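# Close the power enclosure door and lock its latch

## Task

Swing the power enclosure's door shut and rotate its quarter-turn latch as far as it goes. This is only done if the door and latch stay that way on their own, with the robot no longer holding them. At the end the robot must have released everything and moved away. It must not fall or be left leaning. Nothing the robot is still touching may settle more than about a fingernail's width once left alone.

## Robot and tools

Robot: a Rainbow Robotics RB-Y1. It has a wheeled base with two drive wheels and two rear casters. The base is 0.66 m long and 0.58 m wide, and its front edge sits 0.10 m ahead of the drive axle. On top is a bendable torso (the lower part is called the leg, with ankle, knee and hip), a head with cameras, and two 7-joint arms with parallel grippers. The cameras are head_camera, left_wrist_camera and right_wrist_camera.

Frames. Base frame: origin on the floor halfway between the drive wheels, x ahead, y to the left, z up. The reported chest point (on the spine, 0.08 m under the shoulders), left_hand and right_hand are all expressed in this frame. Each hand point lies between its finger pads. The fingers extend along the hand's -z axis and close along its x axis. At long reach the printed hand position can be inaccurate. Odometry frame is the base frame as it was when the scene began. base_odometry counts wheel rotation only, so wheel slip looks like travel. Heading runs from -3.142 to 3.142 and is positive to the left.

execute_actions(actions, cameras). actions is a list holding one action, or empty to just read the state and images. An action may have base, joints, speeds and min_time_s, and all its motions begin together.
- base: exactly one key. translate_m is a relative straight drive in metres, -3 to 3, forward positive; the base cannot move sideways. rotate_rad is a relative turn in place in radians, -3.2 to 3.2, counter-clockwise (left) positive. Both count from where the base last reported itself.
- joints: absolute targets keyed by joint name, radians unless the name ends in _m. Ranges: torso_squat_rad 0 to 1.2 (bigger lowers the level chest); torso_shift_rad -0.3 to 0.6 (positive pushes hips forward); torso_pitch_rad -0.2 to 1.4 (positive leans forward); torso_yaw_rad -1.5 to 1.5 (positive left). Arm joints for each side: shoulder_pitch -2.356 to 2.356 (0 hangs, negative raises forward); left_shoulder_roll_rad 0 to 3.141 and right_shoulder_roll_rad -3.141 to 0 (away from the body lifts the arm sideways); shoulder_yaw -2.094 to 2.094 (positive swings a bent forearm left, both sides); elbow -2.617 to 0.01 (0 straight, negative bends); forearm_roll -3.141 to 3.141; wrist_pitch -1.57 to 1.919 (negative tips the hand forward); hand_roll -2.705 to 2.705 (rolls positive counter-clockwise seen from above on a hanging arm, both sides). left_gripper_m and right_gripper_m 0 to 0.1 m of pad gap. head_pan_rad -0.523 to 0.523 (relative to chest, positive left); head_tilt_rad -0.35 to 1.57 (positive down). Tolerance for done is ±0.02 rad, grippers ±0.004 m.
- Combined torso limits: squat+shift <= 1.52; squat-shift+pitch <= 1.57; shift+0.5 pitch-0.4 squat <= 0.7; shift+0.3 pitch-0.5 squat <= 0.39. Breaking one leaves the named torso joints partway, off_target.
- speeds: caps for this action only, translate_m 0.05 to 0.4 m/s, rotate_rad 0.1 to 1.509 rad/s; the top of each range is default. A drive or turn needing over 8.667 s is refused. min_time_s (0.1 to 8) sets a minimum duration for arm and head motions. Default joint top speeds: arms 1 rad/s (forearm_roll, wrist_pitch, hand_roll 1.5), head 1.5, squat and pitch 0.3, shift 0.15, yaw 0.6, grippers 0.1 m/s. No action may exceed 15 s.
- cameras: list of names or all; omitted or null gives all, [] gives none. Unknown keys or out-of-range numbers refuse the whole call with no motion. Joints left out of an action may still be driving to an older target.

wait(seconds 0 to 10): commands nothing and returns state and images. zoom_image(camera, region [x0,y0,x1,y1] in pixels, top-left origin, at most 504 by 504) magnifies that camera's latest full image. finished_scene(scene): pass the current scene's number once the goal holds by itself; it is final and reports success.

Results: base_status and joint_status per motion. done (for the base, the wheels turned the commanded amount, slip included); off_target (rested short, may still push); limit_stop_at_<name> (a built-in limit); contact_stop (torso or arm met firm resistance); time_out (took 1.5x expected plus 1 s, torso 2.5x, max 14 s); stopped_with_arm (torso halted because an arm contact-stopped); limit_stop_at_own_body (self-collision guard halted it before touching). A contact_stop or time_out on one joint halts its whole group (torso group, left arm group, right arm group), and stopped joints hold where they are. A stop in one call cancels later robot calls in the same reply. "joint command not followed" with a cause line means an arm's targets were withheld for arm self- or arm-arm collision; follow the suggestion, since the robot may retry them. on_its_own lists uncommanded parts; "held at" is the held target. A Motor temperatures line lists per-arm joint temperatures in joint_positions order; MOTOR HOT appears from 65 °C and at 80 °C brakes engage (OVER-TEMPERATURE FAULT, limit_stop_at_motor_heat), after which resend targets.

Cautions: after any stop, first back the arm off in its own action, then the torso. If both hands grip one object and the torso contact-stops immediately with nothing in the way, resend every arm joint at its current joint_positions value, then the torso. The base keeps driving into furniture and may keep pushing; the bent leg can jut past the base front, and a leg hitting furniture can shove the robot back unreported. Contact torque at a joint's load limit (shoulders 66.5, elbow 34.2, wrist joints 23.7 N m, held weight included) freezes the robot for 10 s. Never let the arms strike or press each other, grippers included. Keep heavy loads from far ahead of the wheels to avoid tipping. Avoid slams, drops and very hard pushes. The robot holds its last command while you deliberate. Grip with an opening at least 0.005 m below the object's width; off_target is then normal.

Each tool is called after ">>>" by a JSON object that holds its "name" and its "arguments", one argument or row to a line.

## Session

>>> {"name": "execute_actions", "arguments": {
  "actions": [
    {"joints": {"head_tilt_rad": 0.1}}
  ],
  "cameras": ["head_camera"]
}}

Scene clock: 0.83 s.
Motor temperatures (°C, as the motors report them): left_arm=[36 40 35 38 36 41 49] | right_arm=[34 37 32 37 39 43 39]
base_odometry: x=+0.000 y=+0.000 heading=+0.000 (m, m, rad; odometry frame)
base_status: not commanded
joint_positions: torso_squat_rad=+0.350 torso_shift_rad=+0.001 torso_pitch_rad=+0.002 torso_yaw_rad=+0.000 left_shoulder_pitch_rad=-0.036 left_shoulder_roll_rad=+0.033 left_shoulder_yaw_rad=+0.023 left_elbow_rad=-0.215 left_forearm_roll_rad=+0.052 left_wrist_pitch_rad=-0.047 left_hand_roll_rad=+0.026 left_gripper_m=+0.099 right_shoulder_pitch_rad=+0.051 right_shoulder_roll_rad=-0.040 right_shoulder_yaw_rad=+0.025 right_elbow_rad=-0.107 right_forearm_roll_rad=+0.056 right_wrist_pitch_rad=-0.051 right_hand_roll_rad=-0.048 right_gripper_m=+0.101 head_pan_rad=+0.001 head_tilt_rad=+0.100
joint_status: all done
chest: x=-0.2266 y=-0.0001 z=+1.2476 quat_wxyz=(+1.000, +0.000, +0.001, +0.000) (m; base frame)
left_hand: x=-0.0874 y=+0.2464 z=+0.5768 quat_wxyz=(+0.988, +0.012, -0.147, +0.042) (m; base frame)
right_hand: x=-0.2007 y=-0.2493 z=+0.5643 quat_wxyz=(+0.998, -0.018, -0.054, +0.010) (m; base frame)
pictures: head_camera
Images, in order (width x height): head_camera 896x504.

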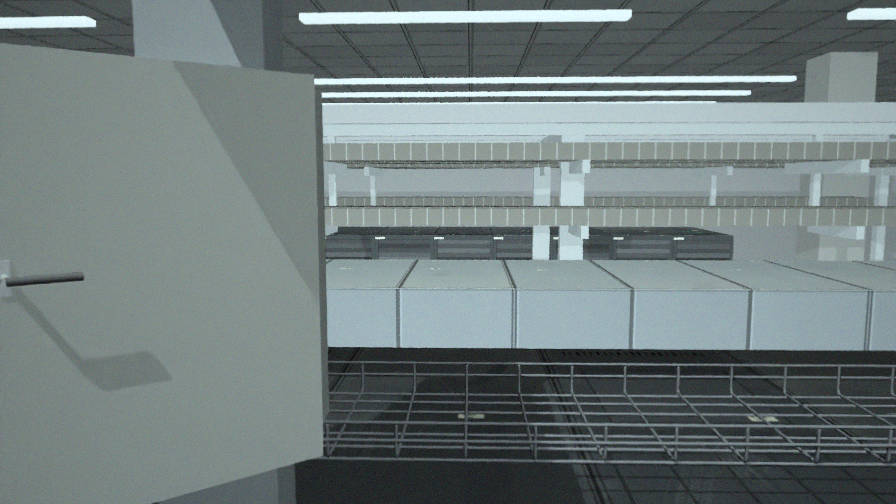

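>>> {"name": "execute_actions", "arguments": {
  "actions": [
    {"joints": {"torso_yaw_rad": 0.5, "head_tilt_rad": 0.15}}
  ],
  "cameras": ["head_camera"]
}}

Scene clock: 3.57 s.
Motor temperatures (°C, as the motors report them): left_arm=[36 40 35 38 36 41 49] | right_arm=[34 37 32 37 39 43 39]
base_odometry: x=+0.000 y=+0.000 heading=+0.000 (m, m, rad; odometry frame)
base_status: not commanded
joint_positions: torso_squat_rad=+0.350 torso_shift_rad=+0.001 torso_pitch_rad=+0.002 torso_yaw_rad=+0.500 left_shoulder_pitch_rad=-0.036 left_shoulder_roll_rad=+0.033 left_shoulder_yaw_rad=+0.023 left_elbow_rad=-0.215 left_forearm_roll_rad=+0.052 left_wrist_pitch_rad=-0.047 left_hand_roll_rad=+0.026 left_gripper_m=+0.099 right_shoulder_pitch_rad=+0.050 right_shoulder_roll_rad=-0.040 right_shoulder_yaw_rad=+0.025 right_elbow_rad=-0.107 right_forearm_roll_rad=+0.056 right_wrist_pitch_rad=-0.051 right_hand_roll_rad=-0.048 right_gripper_m=+0.101 head_pan_rad=+0.001 head_tilt_rad=+0.150
joint_status: all done
chest: x=-0.2266 y=-0.0001 z=+1.2476 quat_wxyz=(+0.969, +0.000, +0.001, +0.247) (m; base frame)
left_hand: x=-0.2226 y=+0.2836 z=+0.5770 quat_wxyz=(+0.947, +0.049, -0.140, +0.285) (m; base frame)
right_hand: x=-0.0844 y=-0.2057 z=+0.5641 quat_wxyz=(+0.965, -0.004, -0.057, +0.257) (m; base frame)
pictures: head_camera
Images, in order (width x height): head_camera 896x504.

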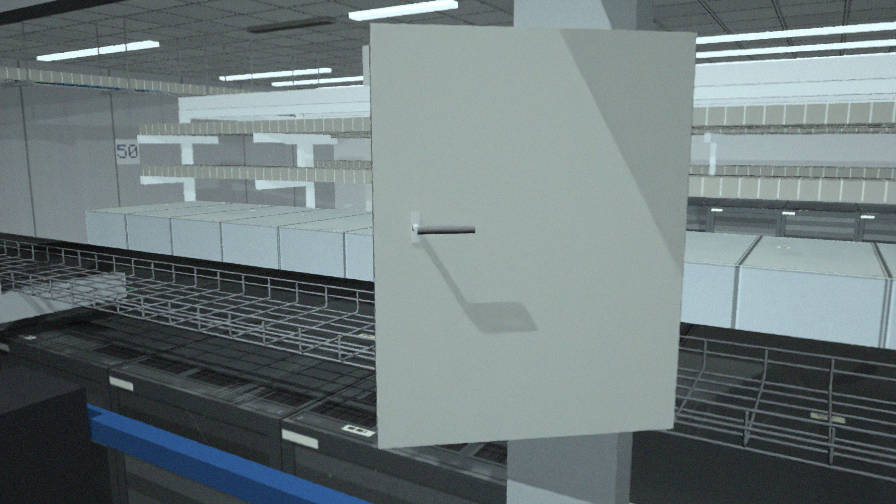

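>>> {"name": "execute_actions", "arguments": {
  "actions": [
    {"joints": {"left_elbow_rad": -2.0, "left_shoulder_pitch_rad": -0.3, "left_shoulder_roll_rad": 0.4, "left_gripper_m": 0.0, "torso_yaw_rad": 0.18, "torso_squat_rad": 0.28, "left_forearm_roll_rad": 0.9, "left_wrist_pitch_rad": 0.45, "left_hand_roll_rad": -0.1, "head_pan_rad": 0.3}}
  ],
  "cameras": []
}}

>>> {"name": "execute_actions", "arguments": {
  "actions": [
    {"joints": {"left_elbow_rad": -0.9, "left_shoulder_pitch_rad": -1.33, "left_shoulder_roll_rad": 0.713, "left_shoulder_yaw_rad": -0.4}}
  ],
  "cameras": ["head_camera"]
}}

Scene clock: 11.67 s.
Motor temperatures (°C, as the motors report them): left_arm=[36 40 35 38 36 41 49] | right_arm=[34 37 32 37 39 43 39]
base_odometry: x=+0.000 y=+0.000 heading=+0.000 (m, m, rad; odometry frame)
base_status: not commanded
joint_positions: torso_squat_rad=+0.280 torso_shift_rad=+0.001 torso_pitch_rad=+0.002 torso_yaw_rad=+0.180 left_shoulder_pitch_rad=-0.300 left_shoulder_roll_rad=+0.400 left_shoulder_yaw_rad=+0.023 left_elbow_rad=-2.000 left_forearm_roll_rad=+0.900 left_wrist_pitch_rad=+0.450 left_hand_roll_rad=-0.100 left_gripper_m=+0.000 right_shoulder_pitch_rad=+0.051 right_shoulder_roll_rad=-0.040 right_shoulder_yaw_rad=+0.025 right_elbow_rad=-0.107 right_forearm_roll_rad=+0.056 right_wrist_pitch_rad=-0.051 right_hand_roll_rad=-0.048 right_gripper_m=+0.101 head_pan_rad=+0.300 head_tilt_rad=+0.150
joint_status: all done
chest: x=-0.2265 y=-0.0001 z=+1.2627 quat_wxyz=(+0.996, +0.000, +0.001, +0.090) (m; base frame)
left_hand: x=+0.2562 y=+0.2613 z=+1.3050 quat_wxyz=(+0.613, -0.196, -0.765, -0.024) (m; base frame)
right_hand: x=-0.1566 y=-0.2404 z=+0.5793 quat_wxyz=(+0.993, -0.013, -0.055, +0.100) (m; base frame)
pictures: none
No camera images: the call's "cameras" was empty. Leave "cameras" out to get every camera's image.

Scene clock: 13.47 s.
Motor temperatures (°C, as the motors report them): left_arm=[36 40 35 38 36 41 49] | right_arm=[34 37 32 37 39 43 39]
base_odometry: x=+0.000 y=+0.000 heading=+0.000 (m, m, rad; odometry frame)
base_status: not commanded
joint_positions: torso_squat_rad=+0.280 torso_shift_rad=+0.001 torso_pitch_rad=+0.002 torso_yaw_rad=+0.180 left_shoulder_pitch_rad=-1.330 left_shoulder_roll_rad=+0.713 left_shoulder_yaw_rad=-0.400 left_elbow_rad=-0.900 left_forearm_roll_rad=+0.900 left_wrist_pitch_rad=+0.450 left_hand_roll_rad=-0.100 left_gripper_m=+0.000 right_shoulder_pitch_rad=+0.051 right_shoulder_roll_rad=-0.040 right_shoulder_yaw_rad=+0.025 right_elbow_rad=-0.107 right_forearm_roll_rad=+0.056 right_wrist_pitch_rad=-0.051 right_hand_roll_rad=-0.048 right_gripper_m=+0.101 head_pan_rad=+0.300 head_tilt_rad=+0.150
joint_status: all done
chest: x=-0.2266 y=-0.0001 z=+1.2627 quat_wxyz=(+0.996, +0.000, +0.001, +0.090) (m; base frame)
left_hand: x=+0.4386 y=+0.3408 z=+1.4594 quat_wxyz=(+0.684, +0.033, -0.725, -0.080) (m; base frame)
right_hand: x=-0.1565 y=-0.2404 z=+0.5793 quat_wxyz=(+0.993, -0.013, -0.055, +0.100) (m; base frame)
pictures: head_camera
Images, in order (width x height): head_camera 896x504.

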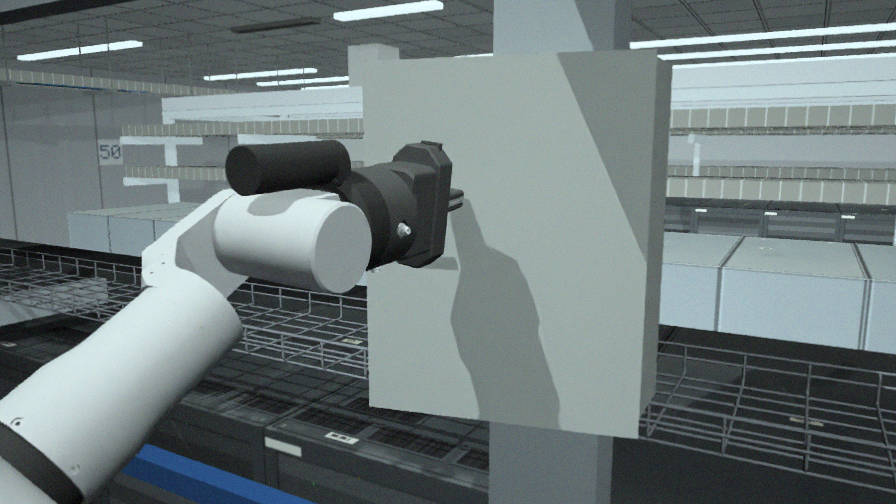

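Push forward to shut.

>>> {"name": "execute_actions", "arguments": {
  "actions": [
    {"joints": {"torso_shift_rad": 0.25}}
  ],
  "cameras": ["head_camera","left_wrist_camera"]
}}

Scene clock: 16.27 s.
Motor temperatures (°C, as the motors report them): left_arm=[36 40 35 38 36 41 49] | right_arm=[34 37 32 37 39 43 39]
base_odometry: x=+0.000 y=+0.000 heading=+0.000 (m, m, rad; odometry frame)
base_status: not commanded
joint_positions: torso_squat_rad=+0.282 torso_shift_rad=+0.087 torso_pitch_rad=-0.010 torso_yaw_rad=+0.183 left_shoulder_pitch_rad=-1.329 left_shoulder_roll_rad=+0.714 left_shoulder_yaw_rad=-0.400 left_elbow_rad=-0.901 left_forearm_roll_rad=+0.900 left_wrist_pitch_rad=+0.450 left_hand_roll_rad=-0.100 left_gripper_m=+0.000 right_shoulder_pitch_rad=+0.050 right_shoulder_roll_rad=-0.040 right_shoulder_yaw_rad=+0.025 right_elbow_rad=-0.107 right_forearm_roll_rad=+0.056 right_wrist_pitch_rad=-0.051 right_hand_roll_rad=-0.048 right_gripper_m=+0.101 head_pan_rad=+0.300 head_tilt_rad=+0.150
joint_status: torso_shift_rad contact_stop (moved +0.086 of +0.249)
on_its_own: torso_shift_rad is held at +0.088, not at your +0.250, since a contact_stop
chest: x=-0.1728 y=-0.0001 z=+1.2598 quat_wxyz=(+0.996, +0.000, -0.005, +0.091) (m; base frame)
left_hand: x=+0.4891 y=+0.3431 z=+1.4639 quat_wxyz=(+0.680, +0.035, -0.728, -0.079) (m; base frame)
right_hand: x=-0.0941 y=-0.2402 z=+0.5773 quat_wxyz=(+0.993, -0.014, -0.061, +0.101) (m; base frame)
pictures: head_camera, left_wrist_camera
Images, in order (width x height): head_camera 896x504, left_wrist_camera 644x364.

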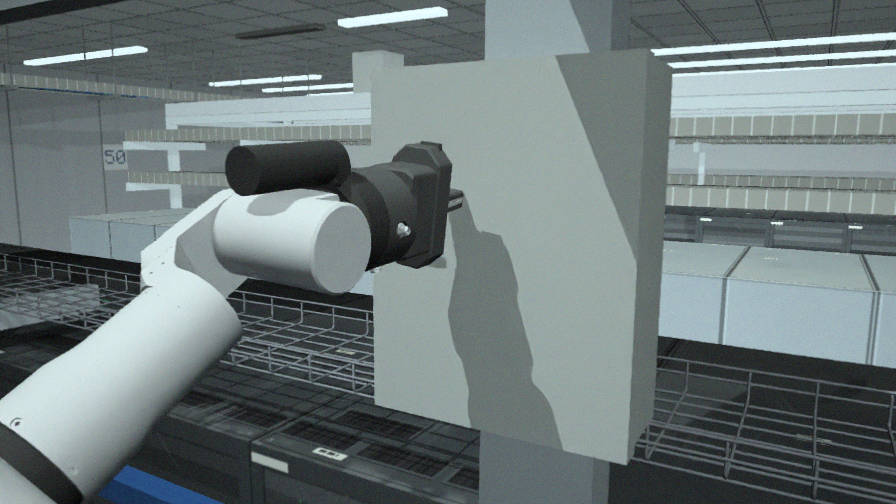

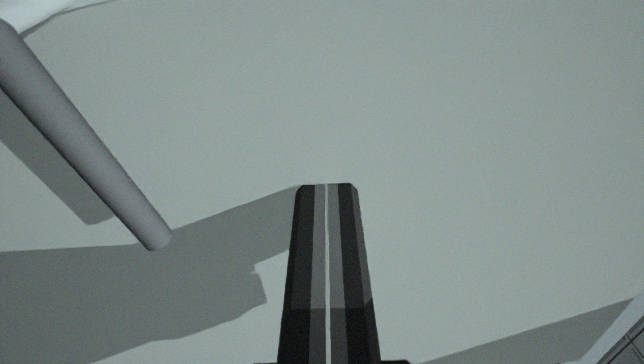

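>>> {"name": "execute_actions", "arguments": {
  "actions": [
    {"joints": {"torso_shift_rad": 0.08, "torso_yaw_rad": 0.21}}
  ],
  "cameras": []
}}

>>> {"name": "execute_actions", "arguments": {
  "actions": [
    {"joints": {"torso_squat_rad": 0.5, "torso_shift_rad": 0.1}}
  ],
  "cameras": ["head_camera","left_wrist_camera"]
}}

Scene clock: 18.70 s.
Motor temperatures (°C, as the motors report them): left_arm=[36 40 35 38 36 41 49] | right_arm=[34 37 32 37 39 43 39]
base_odometry: x=+0.000 y=+0.000 heading=+0.000 (m, m, rad; odometry frame)
base_status: not commanded
joint_positions: torso_squat_rad=+0.281 torso_shift_rad=+0.080 torso_pitch_rad=-0.008 torso_yaw_rad=+0.210 left_shoulder_pitch_rad=-1.330 left_shoulder_roll_rad=+0.713 left_shoulder_yaw_rad=-0.400 left_elbow_rad=-0.900 left_forearm_roll_rad=+0.900 left_wrist_pitch_rad=+0.450 left_hand_roll_rad=-0.100 left_gripper_m=+0.000 right_shoulder_pitch_rad=+0.050 right_shoulder_roll_rad=-0.040 right_shoulder_yaw_rad=+0.025 right_elbow_rad=-0.107 right_forearm_roll_rad=+0.056 right_wrist_pitch_rad=-0.051 right_hand_roll_rad=-0.048 right_gripper_m=+0.101 head_pan_rad=+0.300 head_tilt_rad=+0.150
joint_status: all done
chest: x=-0.1766 y=-0.0001 z=+1.2602 quat_wxyz=(+0.994, +0.000, -0.004, +0.105) (m; base frame)
left_hand: x=+0.4762 y=+0.3608 z=+1.4630 quat_wxyz=(+0.681, +0.045, -0.727, -0.070) (m; base frame)
right_hand: x=-0.0929 y=-0.2381 z=+0.5777 quat_wxyz=(+0.992, -0.013, -0.060, +0.114) (m; base frame)
pictures: none
No camera images: the call's "cameras" was empty. Leave "cameras" out to get every camera's image.

Scene clock: 20.23 s.
Motor temperatures (°C, as the motors report them): left_arm=[36 40 35 38 36 41 49] | right_arm=[34 37 32 37 39 43 39]
base_odometry: x=+0.000 y=+0.000 heading=+0.000 (m, m, rad; odometry frame)
base_status: not commanded
joint_positions: torso_squat_rad=+0.500 torso_shift_rad=+0.100 torso_pitch_rad=-0.009 torso_yaw_rad=+0.210 left_shoulder_pitch_rad=-1.334 left_shoulder_roll_rad=+0.714 left_shoulder_yaw_rad=-0.398 left_elbow_rad=-0.902 left_forearm_roll_rad=+0.900 left_wrist_pitch_rad=+0.449 left_hand_roll_rad=-0.100 left_gripper_m=-0.001 right_shoulder_pitch_rad=+0.050 right_shoulder_roll_rad=-0.040 right_shoulder_yaw_rad=+0.025 right_elbow_rad=-0.107 right_forearm_roll_rad=+0.056 right_wrist_pitch_rad=-0.051 right_hand_roll_rad=-0.048 right_gripper_m=+0.101 head_pan_rad=+0.300 head_tilt_rad=+0.150
joint_status: all done
chest: x=-0.1696 y=-0.0004 z=+1.2011 quat_wxyz=(+0.994, +0.000, -0.004, +0.105) (m; base frame)
left_hand: x=+0.4822 y=+0.3595 z=+1.4091 quat_wxyz=(+0.678, +0.045, -0.730, -0.070) (m; base frame)
right_hand: x=-0.0851 y=-0.2380 z=+0.5185 quat_wxyz=(+0.991, -0.013, -0.061, +0.114) (m; base frame)
pictures: head_camera, left_wrist_camera
Images, in order (width x height): head_camera 896x504, left_wrist_camera 644x364.

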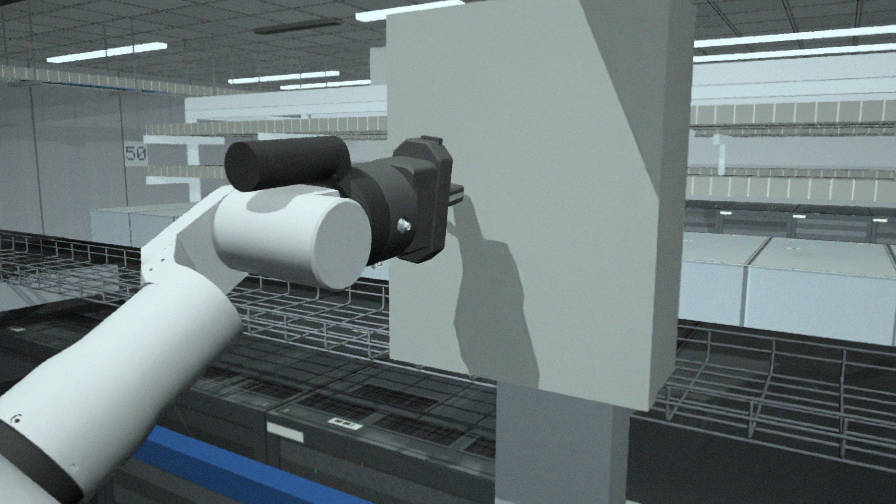

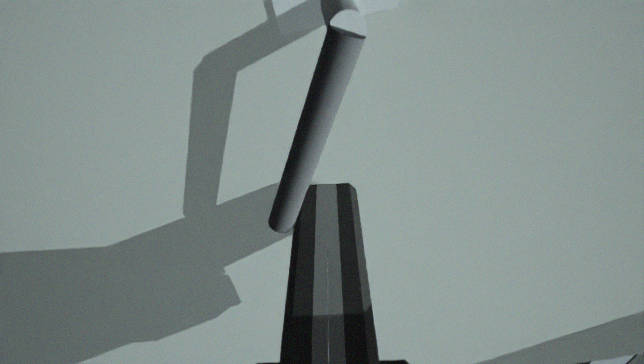

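>>> {"name": "execute_actions", "arguments": {
  "actions": [
    {"base": {"rotate_rad": 0.05}, "speeds": {"rotate_rad": 0.1}, "joints": {"torso_squat_rad": 0.62, "torso_shift_rad": 0.12}}
  ],
  "cameras": ["left_wrist_camera"]
}}

Scene clock: 23.13 s.
Motor temperatures (°C, as the motors report them): left_arm=[36 40 35 38 36 41 49] | right_arm=[34 37 32 37 39 43 39]
base_odometry: x=+0.000 y=+0.000 heading=+0.048 (m, m, rad; odometry frame)
base_status: done
joint_positions: torso_squat_rad=+0.620 torso_shift_rad=+0.120 torso_pitch_rad=-0.008 torso_yaw_rad=+0.210 left_shoulder_pitch_rad=-1.331 left_shoulder_roll_rad=+0.713 left_shoulder_yaw_rad=-0.400 left_elbow_rad=-0.900 left_forearm_roll_rad=+0.900 left_wrist_pitch_rad=+0.450 left_hand_roll_rad=-0.100 left_gripper_m=+0.000 right_shoulder_pitch_rad=+0.050 right_shoulder_roll_rad=-0.040 right_shoulder_yaw_rad=+0.025 right_elbow_rad=-0.107 right_forearm_roll_rad=+0.056 right_wrist_pitch_rad=-0.051 right_hand_roll_rad=-0.048 right_gripper_m=+0.101 head_pan_rad=+0.300 head_tilt_rad=+0.150
joint_status: all done
chest: x=-0.1622 y=-0.0001 z=+1.1555 quat_wxyz=(+0.994, +0.000, -0.004, +0.105) (m; base frame)
left_hand: x=+0.4907 y=+0.3602 z=+1.3588 quat_wxyz=(+0.681, +0.044, -0.727, -0.070) (m; base frame)
right_hand: x=-0.0784 y=-0.2381 z=+0.4730 quat_wxyz=(+0.992, -0.013, -0.060, +0.114) (m; base frame)
pictures: left_wrist_camera
Images, in order (width x height): left_wrist_camera 644x364.

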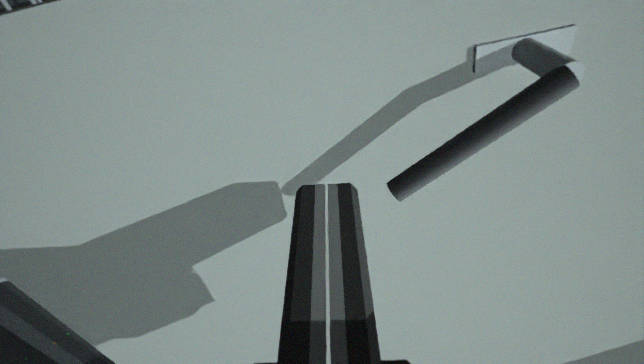

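>>> {"name": "execute_actions", "arguments": {
  "actions": [
    {"base": {"rotate_rad": -0.035}}
  ],
  "cameras": []
}}

>>> {"name": "execute_actions", "arguments": {
  "actions": [
    {"joints": {"torso_squat_rad": 0.53, "torso_shift_rad": 0.13}}
  ],
  "cameras": []
}}

>>> {"name": "execute_actions", "arguments": {
  "actions": [
    {"base": {"rotate_rad": 0.09}, "speeds": {"rotate_rad": 0.1}}
  ],
  "cameras": ["left_wrist_camera","head_camera"]
}}

Scene clock: 26.97 s.
Motor temperatures (°C, as the motors report them): left_arm=[36 40 35 38 36 41 49] | right_arm=[34 37 32 37 39 43 39]
base_odometry: x=+0.000 y=+0.000 heading=+0.014 (m, m, rad; odometry frame)
base_status: done
joint_positions: torso_squat_rad=+0.620 torso_shift_rad=+0.120 torso_pitch_rad=-0.008 torso_yaw_rad=+0.210 left_shoulder_pitch_rad=-1.331 left_shoulder_roll_rad=+0.713 left_shoulder_yaw_rad=-0.400 left_elbow_rad=-0.900 left_forearm_roll_rad=+0.900 left_wrist_pitch_rad=+0.450 left_hand_roll_rad=-0.100 left_gripper_m=+0.000 right_shoulder_pitch_rad=+0.050 right_shoulder_roll_rad=-0.040 right_shoulder_yaw_rad=+0.025 right_elbow_rad=-0.107 right_forearm_roll_rad=+0.056 right_wrist_pitch_rad=-0.051 right_hand_roll_rad=-0.048 right_gripper_m=+0.101 head_pan_rad=+0.300 head_tilt_rad=+0.150
joint_status: not commanded
chest: x=-0.1622 y=-0.0001 z=+1.1555 quat_wxyz=(+0.994, +0.000, -0.004, +0.105) (m; base frame)
left_hand: x=+0.4906 y=+0.3604 z=+1.3588 quat_wxyz=(+0.681, +0.044, -0.727, -0.070) (m; base frame)
right_hand: x=-0.0784 y=-0.2381 z=+0.4730 quat_wxyz=(+0.992, -0.013, -0.060, +0.114) (m; base frame)
pictures: none
No camera images: the call's "cameras" was empty. Leave "cameras" out to get every camera's image.

Scene clock: 28.07 s.
Motor temperatures (°C, as the motors report them): left_arm=[37 40 35 38 36 42 49] | right_arm=[34 37 32 37 39 43 39]
base_odometry: x=+0.000 y=+0.000 heading=+0.015 (m, m, rad; odometry frame)
base_status: not commanded
joint_positions: torso_squat_rad=+0.531 torso_shift_rad=+0.128 torso_pitch_rad=-0.011 torso_yaw_rad=+0.211 left_shoulder_pitch_rad=-1.327 left_shoulder_roll_rad=+0.714 left_shoulder_yaw_rad=-0.400 left_elbow_rad=-0.900 left_forearm_roll_rad=+0.900 left_wrist_pitch_rad=+0.452 left_hand_roll_rad=-0.100 left_gripper_m=+0.001 right_shoulder_pitch_rad=+0.050 right_shoulder_roll_rad=-0.040 right_shoulder_yaw_rad=+0.025 right_elbow_rad=-0.107 right_forearm_roll_rad=+0.056 right_wrist_pitch_rad=-0.051 right_hand_roll_rad=-0.048 right_gripper_m=+0.101 head_pan_rad=+0.300 head_tilt_rad=+0.150
joint_status: all done
chest: x=-0.1542 y=+0.0000 z=+1.1887 quat_wxyz=(+0.994, -0.001, -0.005, +0.105) (m; base frame)
left_hand: x=+0.4976 y=+0.3630 z=+1.3915 quat_wxyz=(+0.682, +0.046, -0.727, -0.068) (m; base frame)
right_hand: x=-0.0680 y=-0.2381 z=+0.5065 quat_wxyz=(+0.991, -0.013, -0.062, +0.115) (m; base frame)
pictures: none
No camera images: the call's "cameras" was empty. Leave "cameras" out to get every camera's image.

Scene clock: 30.23 s.
Motor temperatures (°C, as the motors report them): left_arm=[37 40 35 38 36 42 49] | right_arm=[34 37 32 37 39 43 39]
base_odometry: x=+0.000 y=+0.000 heading=+0.104 (m, m, rad; odometry frame)
base_status: done
joint_positions: torso_squat_rad=+0.530 torso_shift_rad=+0.130 torso_pitch_rad=-0.007 torso_yaw_rad=+0.210 left_shoulder_pitch_rad=-1.331 left_shoulder_roll_rad=+0.713 left_shoulder_yaw_rad=-0.400 left_elbow_rad=-0.900 left_forearm_roll_rad=+0.900 left_wrist_pitch_rad=+0.450 left_hand_roll_rad=-0.100 left_gripper_m=+0.000 right_shoulder_pitch_rad=+0.051 right_shoulder_roll_rad=-0.040 right_shoulder_yaw_rad=+0.025 right_elbow_rad=-0.107 right_forearm_roll_rad=+0.056 right_wrist_pitch_rad=-0.051 right_hand_roll_rad=-0.048 right_gripper_m=+0.101 head_pan_rad=+0.300 head_tilt_rad=+0.150
joint_status: not commanded
chest: x=-0.1520 y=-0.0001 z=+1.1888 quat_wxyz=(+0.994, +0.000, -0.004, +0.105) (m; base frame)
left_hand: x=+0.5008 y=+0.3602 z=+1.3919 quat_wxyz=(+0.681, +0.044, -0.727, -0.070) (m; base frame)
right_hand: x=-0.0683 y=-0.2381 z=+0.5062 quat_wxyz=(+0.992, -0.013, -0.060, +0.114) (m; base frame)
pictures: head_camera, left_wrist_camera
Images, in order (width x height): head_camera 896x504, left_wrist_camera 644x364.

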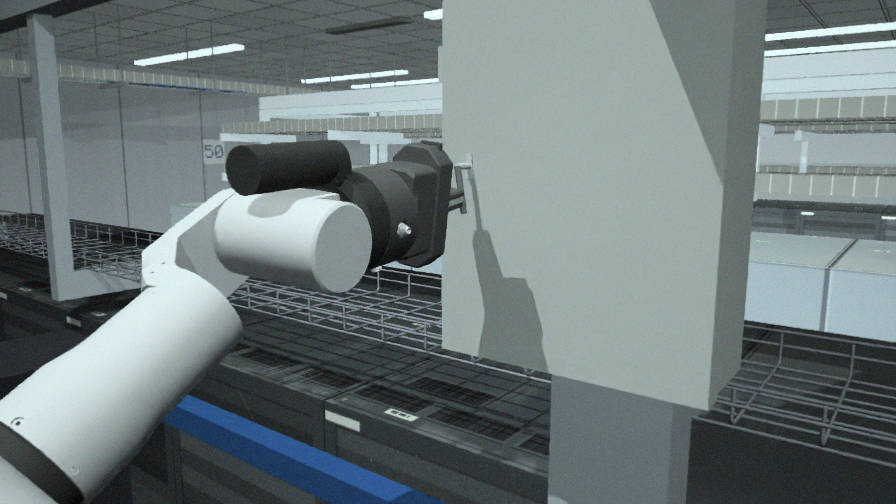

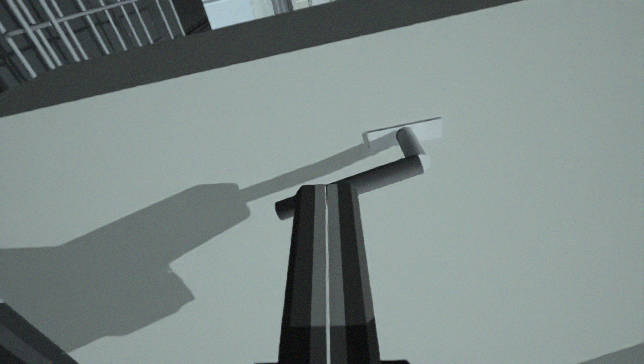

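>>> {"name": "execute_actions", "arguments": {
  "actions": [
    {"base": {"rotate_rad": -0.05}}
  ],
  "cameras": []
}}

>>> {"name": "execute_actions", "arguments": {
  "actions": [
    {"joints": {"torso_shift_rad": 0.17}}
  ],
  "cameras": []
}}

>>> {"name": "execute_actions", "arguments": {
  "actions": [
    {"base": {"rotate_rad": 0.06}, "speeds": {"rotate_rad": 0.1}}
  ],
  "cameras": ["left_wrist_camera","head_camera"]
}}

Scene clock: 35.20 s.
Motor temperatures (°C, as the motors report them): left_arm=[37 40 35 38 36 42 49] | right_arm=[34 37 32 37 39 43 39]
base_odometry: x=-0.002 y=+0.000 heading=+0.065 (m, m, rad; odometry frame)
base_status: rotate_rad time_out (by the wheels' count: -0.039 of -0.050)
joint_positions: torso_squat_rad=+0.531 torso_shift_rad=+0.128 torso_pitch_rad=-0.011 torso_yaw_rad=+0.212 left_shoulder_pitch_rad=-1.327 left_shoulder_roll_rad=+0.719 left_shoulder_yaw_rad=-0.398 left_elbow_rad=-0.898 left_forearm_roll_rad=+0.899 left_wrist_pitch_rad=+0.451 left_hand_roll_rad=-0.100 left_gripper_m=+0.000 right_shoulder_pitch_rad=+0.050 right_shoulder_roll_rad=-0.040 right_shoulder_yaw_rad=+0.025 right_elbow_rad=-0.107 right_forearm_roll_rad=+0.056 right_wrist_pitch_rad=-0.051 right_hand_roll_rad=-0.048 right_gripper_m=+0.101 head_pan_rad=+0.300 head_tilt_rad=+0.150
joint_status: not commanded
chest: x=-0.1545 y=+0.0005 z=+1.1887 quat_wxyz=(+0.994, -0.001, -0.006, +0.106) (m; base frame)
left_hand: x=+0.4961 y=+0.3682 z=+1.3928 quat_wxyz=(+0.681, +0.048, -0.728, -0.066) (m; base frame)
right_hand: x=-0.0677 y=-0.2381 z=+0.5067 quat_wxyz=(+0.991, -0.013, -0.062, +0.115) (m; base frame)
pictures: none
No camera images: the call's "cameras" was empty. Leave "cameras" out to get every camera's image.

not run: a stop came earlier in this reply.

not run: a stop came earlier in this reply.

>>> {"name": "execute_actions", "arguments": {
  "actions": [
    {"joints": {"torso_shift_rad": 0.05}}
  ],
  "cameras": ["left_wrist_camera","head_camera"]
}}

Scene clock: 37.63 s.
Motor temperatures (°C, as the motors report them): left_arm=[37 40 35 38 36 42 49] | right_arm=[34 37 32 37 39 43 39]
base_odometry: x=-0.002 y=+0.000 heading=+0.064 (m, m, rad; odometry frame)
base_status: not commanded
joint_positions: torso_squat_rad=+0.530 torso_shift_rad=+0.050 torso_pitch_rad=-0.008 torso_yaw_rad=+0.210 left_shoulder_pitch_rad=-1.330 left_shoulder_roll_rad=+0.713 left_shoulder_yaw_rad=-0.400 left_elbow_rad=-0.900 left_forearm_roll_rad=+0.900 left_wrist_pitch_rad=+0.450 left_hand_roll_rad=-0.100 left_gripper_m=+0.000 right_shoulder_pitch_rad=+0.050 right_shoulder_roll_rad=-0.040 right_shoulder_yaw_rad=+0.025 right_elbow_rad=-0.107 right_forearm_roll_rad=+0.056 right_wrist_pitch_rad=-0.051 right_hand_roll_rad=-0.048 right_gripper_m=+0.101 head_pan_rad=+0.300 head_tilt_rad=+0.150
joint_status: all done
chest: x=-0.2002 y=-0.0001 z=+1.1931 quat_wxyz=(+0.994, +0.000, -0.004, +0.105) (m; base frame)
left_hand: x=+0.4526 y=+0.3610 z=+1.3958 quat_wxyz=(+0.681, +0.045, -0.727, -0.069) (m; base frame)
right_hand: x=-0.1164 y=-0.2381 z=+0.5105 quat_wxyz=(+0.992, -0.013, -0.060, +0.114) (m; base frame)
pictures: head_camera, left_wrist_camera
Images, in order (width x height): head_camera 896x504, left_wrist_camera 644x364.

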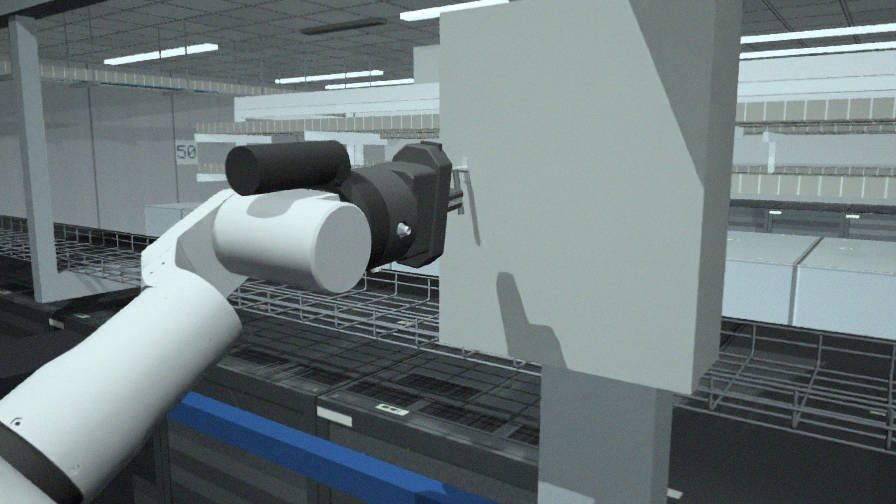

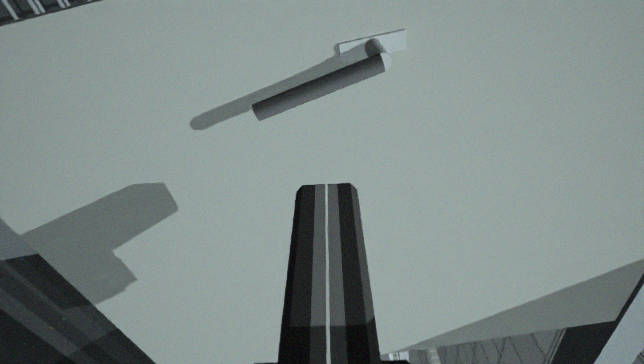

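>>> {"name": "execute_actions", "arguments": {
  "actions": [
    {"base": {"rotate_rad": -0.04}}
  ],
  "cameras": []
}}

>>> {"name": "execute_actions", "arguments": {
  "actions": [
    {"joints": {"torso_shift_rad": 0.15}}
  ],
  "cameras": []
}}

>>> {"name": "execute_actions", "arguments": {
  "actions": [
    {"base": {"rotate_rad": 0.07}, "speeds": {"rotate_rad": 0.1}}
  ],
  "cameras": ["left_wrist_camera","head_camera"]
}}

Scene clock: 40.27 s.
Motor temperatures (°C, as the motors report them): left_arm=[37 40 35 38 36 42 49] | right_arm=[34 37 32 37 39 43 39]
base_odometry: x=-0.002 y=+0.000 heading=+0.026 (m, m, rad; odometry frame)
base_status: done
joint_positions: torso_squat_rad=+0.530 torso_shift_rad=+0.050 torso_pitch_rad=-0.008 torso_yaw_rad=+0.210 left_shoulder_pitch_rad=-1.330 left_shoulder_roll_rad=+0.713 left_shoulder_yaw_rad=-0.400 left_elbow_rad=-0.900 left_forearm_roll_rad=+0.900 left_wrist_pitch_rad=+0.450 left_hand_roll_rad=-0.100 left_gripper_m=+0.000 right_shoulder_pitch_rad=+0.050 right_shoulder_roll_rad=-0.040 right_shoulder_yaw_rad=+0.025 right_elbow_rad=-0.107 right_forearm_roll_rad=+0.056 right_wrist_pitch_rad=-0.051 right_hand_roll_rad=-0.048 right_gripper_m=+0.101 head_pan_rad=+0.300 head_tilt_rad=+0.150
joint_status: not commanded
chest: x=-0.2002 y=-0.0001 z=+1.1931 quat_wxyz=(+0.994, +0.000, -0.004, +0.105) (m; base frame)
left_hand: x=+0.4526 y=+0.3609 z=+1.3959 quat_wxyz=(+0.681, +0.045, -0.727, -0.069) (m; base frame)
right_hand: x=-0.1164 y=-0.2381 z=+0.5105 quat_wxyz=(+0.992, -0.013, -0.060, +0.114) (m; base frame)
pictures: none
No camera images: the call's "cameras" was empty. Leave "cameras" out to get every camera's image.

Scene clock: 41.97 s.
Motor temperatures (°C, as the motors report them): left_arm=[37 40 36 38 36 42 49] | right_arm=[34 37 32 37 39 43 39]
base_odometry: x=-0.002 y=+0.000 heading=+0.026 (m, m, rad; odometry frame)
base_status: not commanded
joint_positions: torso_squat_rad=+0.531 torso_shift_rad=+0.140 torso_pitch_rad=-0.016 torso_yaw_rad=+0.212 left_shoulder_pitch_rad=-1.329 left_shoulder_roll_rad=+0.714 left_shoulder_yaw_rad=-0.400 left_elbow_rad=-0.900 left_forearm_roll_rad=+0.900 left_wrist_pitch_rad=+0.451 left_hand_roll_rad=-0.100 left_gripper_m=+0.000 right_shoulder_pitch_rad=+0.050 right_shoulder_roll_rad=-0.040 right_shoulder_yaw_rad=+0.025 right_elbow_rad=-0.107 right_forearm_roll_rad=+0.056 right_wrist_pitch_rad=-0.051 right_hand_roll_rad=-0.048 right_gripper_m=+0.101 head_pan_rad=+0.300 head_tilt_rad=+0.150
joint_status: torso_shift_rad contact_stop (moved +0.090 of +0.100)
chest: x=-0.1487 y=-0.0001 z=+1.1875 quat_wxyz=(+0.994, -0.001, -0.008, +0.106) (m; base frame)
left_hand: x=+0.5015 y=+0.3630 z=+1.3950 quat_wxyz=(+0.679, +0.046, -0.730, -0.068) (m; base frame)
right_hand: x=-0.0584 y=-0.2379 z=+0.5057 quat_wxyz=(+0.991, -0.013, -0.065, +0.116) (m; base frame)
pictures: none
No camera images: the call's "cameras" was empty. Leave "cameras" out to get every camera's image.

not run: a stop came earlier in this reply.

>>> {"name": "execute_actions", "arguments": {
  "actions": [
    {"base": {"rotate_rad": 0.07}, "speeds": {"rotate_rad": 0.1}, "joints": {"torso_shift_rad": 0.17}}
  ],
  "cameras": ["left_wrist_camera","head_camera"]
}}

Scene clock: 44.60 s.
Motor temperatures (°C, as the motors report them): left_arm=[37 40 36 38 36 42 49] | right_arm=[34 37 32 37 39 43 39]
base_odometry: x=-0.002 y=+0.000 heading=+0.093 (m, m, rad; odometry frame)
base_status: done
joint_positions: torso_squat_rad=+0.531 torso_shift_rad=+0.170 torso_pitch_rad=-0.014 torso_yaw_rad=+0.211 left_shoulder_pitch_rad=-1.333 left_shoulder_roll_rad=+0.709 left_shoulder_yaw_rad=-0.401 left_elbow_rad=-0.903 left_forearm_roll_rad=+0.901 left_wrist_pitch_rad=+0.450 left_hand_roll_rad=-0.100 left_gripper_m=+0.000 right_shoulder_pitch_rad=+0.051 right_shoulder_roll_rad=-0.040 right_shoulder_yaw_rad=+0.025 right_elbow_rad=-0.107 right_forearm_roll_rad=+0.056 right_wrist_pitch_rad=-0.051 right_hand_roll_rad=-0.048 right_gripper_m=+0.101 head_pan_rad=+0.300 head_tilt_rad=+0.150
joint_status: all done
chest: x=-0.1304 y=-0.0009 z=+1.1848 quat_wxyz=(+0.994, +0.000, -0.007, +0.105) (m; base frame)
left_hand: x=+0.5209 y=+0.3555 z=+1.3942 quat_wxyz=(+0.677, +0.043, -0.731, -0.072) (m; base frame)
right_hand: x=-0.0417 y=-0.2379 z=+0.5025 quat_wxyz=(+0.991, -0.013, -0.064, +0.115) (m; base frame)
pictures: head_camera, left_wrist_camera
Images, in order (width x height): head_camera 896x504, left_wrist_camera 644x364.

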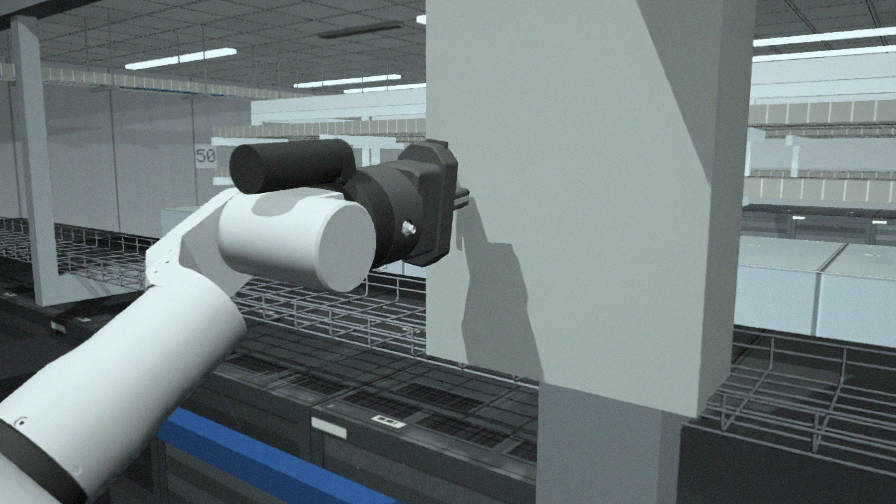

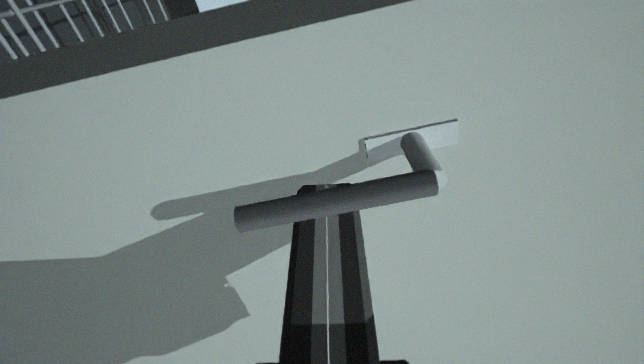

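Now parallel to the plate. Back off.

>>> {"name": "execute_actions", "arguments": {
  "actions": [
    {"base": {"rotate_rad": -0.03}}
  ],
  "cameras": []
}}

>>> {"name": "execute_actions", "arguments": {
  "actions": [
    {"joints": {"torso_shift_rad": 0.0, "torso_pitch_rad": 0.0}}
  ],
  "cameras": ["left_wrist_camera"]
}}

Scene clock: 47.47 s.
Motor temperatures (°C, as the motors report them): left_arm=[37 40 36 38 36 42 49] | right_arm=[34 37 32 37 39 43 39]
base_odometry: x=-0.002 y=+0.000 heading=+0.066 (m, m, rad; odometry frame)
base_status: done
joint_positions: torso_squat_rad=+0.531 torso_shift_rad=+0.169 torso_pitch_rad=-0.016 torso_yaw_rad=+0.213 left_shoulder_pitch_rad=-1.330 left_shoulder_roll_rad=+0.715 left_shoulder_yaw_rad=-0.399 left_elbow_rad=-0.900 left_forearm_roll_rad=+0.900 left_wrist_pitch_rad=+0.450 left_hand_roll_rad=-0.100 left_gripper_m=+0.000 right_shoulder_pitch_rad=+0.051 right_shoulder_roll_rad=-0.040 right_shoulder_yaw_rad=+0.025 right_elbow_rad=-0.107 right_forearm_roll_rad=+0.056 right_wrist_pitch_rad=-0.051 right_hand_roll_rad=-0.048 right_gripper_m=+0.101 head_pan_rad=+0.300 head_tilt_rad=+0.150
joint_status: not commanded
chest: x=-0.1314 y=+0.0000 z=+1.1848 quat_wxyz=(+0.994, -0.001, -0.008, +0.106) (m; base frame)
left_hand: x=+0.5184 y=+0.3640 z=+1.3933 quat_wxyz=(+0.678, +0.047, -0.730, -0.068) (m; base frame)
right_hand: x=-0.0414 y=-0.2380 z=+0.5030 quat_wxyz=(+0.991, -0.013, -0.064, +0.116) (m; base frame)
pictures: none
No camera images: the call's "cameras" was empty. Leave "cameras" out to get every camera's image.

Scene clock: 49.40 s.
Motor temperatures (°C, as the motors report them): left_arm=[37 40 36 38 36 42 49] | right_arm=[34 37 32 37 39 43 39]
base_odometry: x=-0.002 y=+0.000 heading=+0.065 (m, m, rad; odometry frame)
base_status: not commanded
joint_positions: torso_squat_rad=+0.531 torso_shift_rad=+0.000 torso_pitch_rad=+0.000 torso_yaw_rad=+0.212 left_shoulder_pitch_rad=-1.330 left_shoulder_roll_rad=+0.713 left_shoulder_yaw_rad=-0.400 left_elbow_rad=-0.900 left_forearm_roll_rad=+0.900 left_wrist_pitch_rad=+0.450 left_hand_roll_rad=-0.100 left_gripper_m=+0.000 right_shoulder_pitch_rad=+0.051 right_shoulder_roll_rad=-0.040 right_shoulder_yaw_rad=+0.025 right_elbow_rad=-0.107 right_forearm_roll_rad=+0.056 right_wrist_pitch_rad=-0.051 right_hand_roll_rad=-0.048 right_gripper_m=+0.101 head_pan_rad=+0.300 head_tilt_rad=+0.150
joint_status: all done
chest: x=-0.2281 y=-0.0001 z=+1.1935 quat_wxyz=(+0.994, +0.000, +0.000, +0.106) (m; base frame)
left_hand: x=+0.4255 y=+0.3623 z=+1.3914 quat_wxyz=(+0.684, +0.045, -0.725, -0.069) (m; base frame)
right_hand: x=-0.1489 y=-0.2380 z=+0.5104 quat_wxyz=(+0.992, -0.012, -0.056, +0.115) (m; base frame)
pictures: left_wrist_camera
Images, in order (width x height): left_wrist_camera 644x364.

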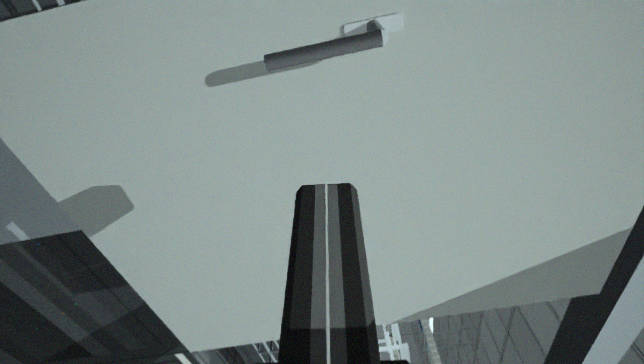

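>>> {"name": "finished_scene", "arguments": {
  "scene": 2
}}

The scene is finished: the task was done.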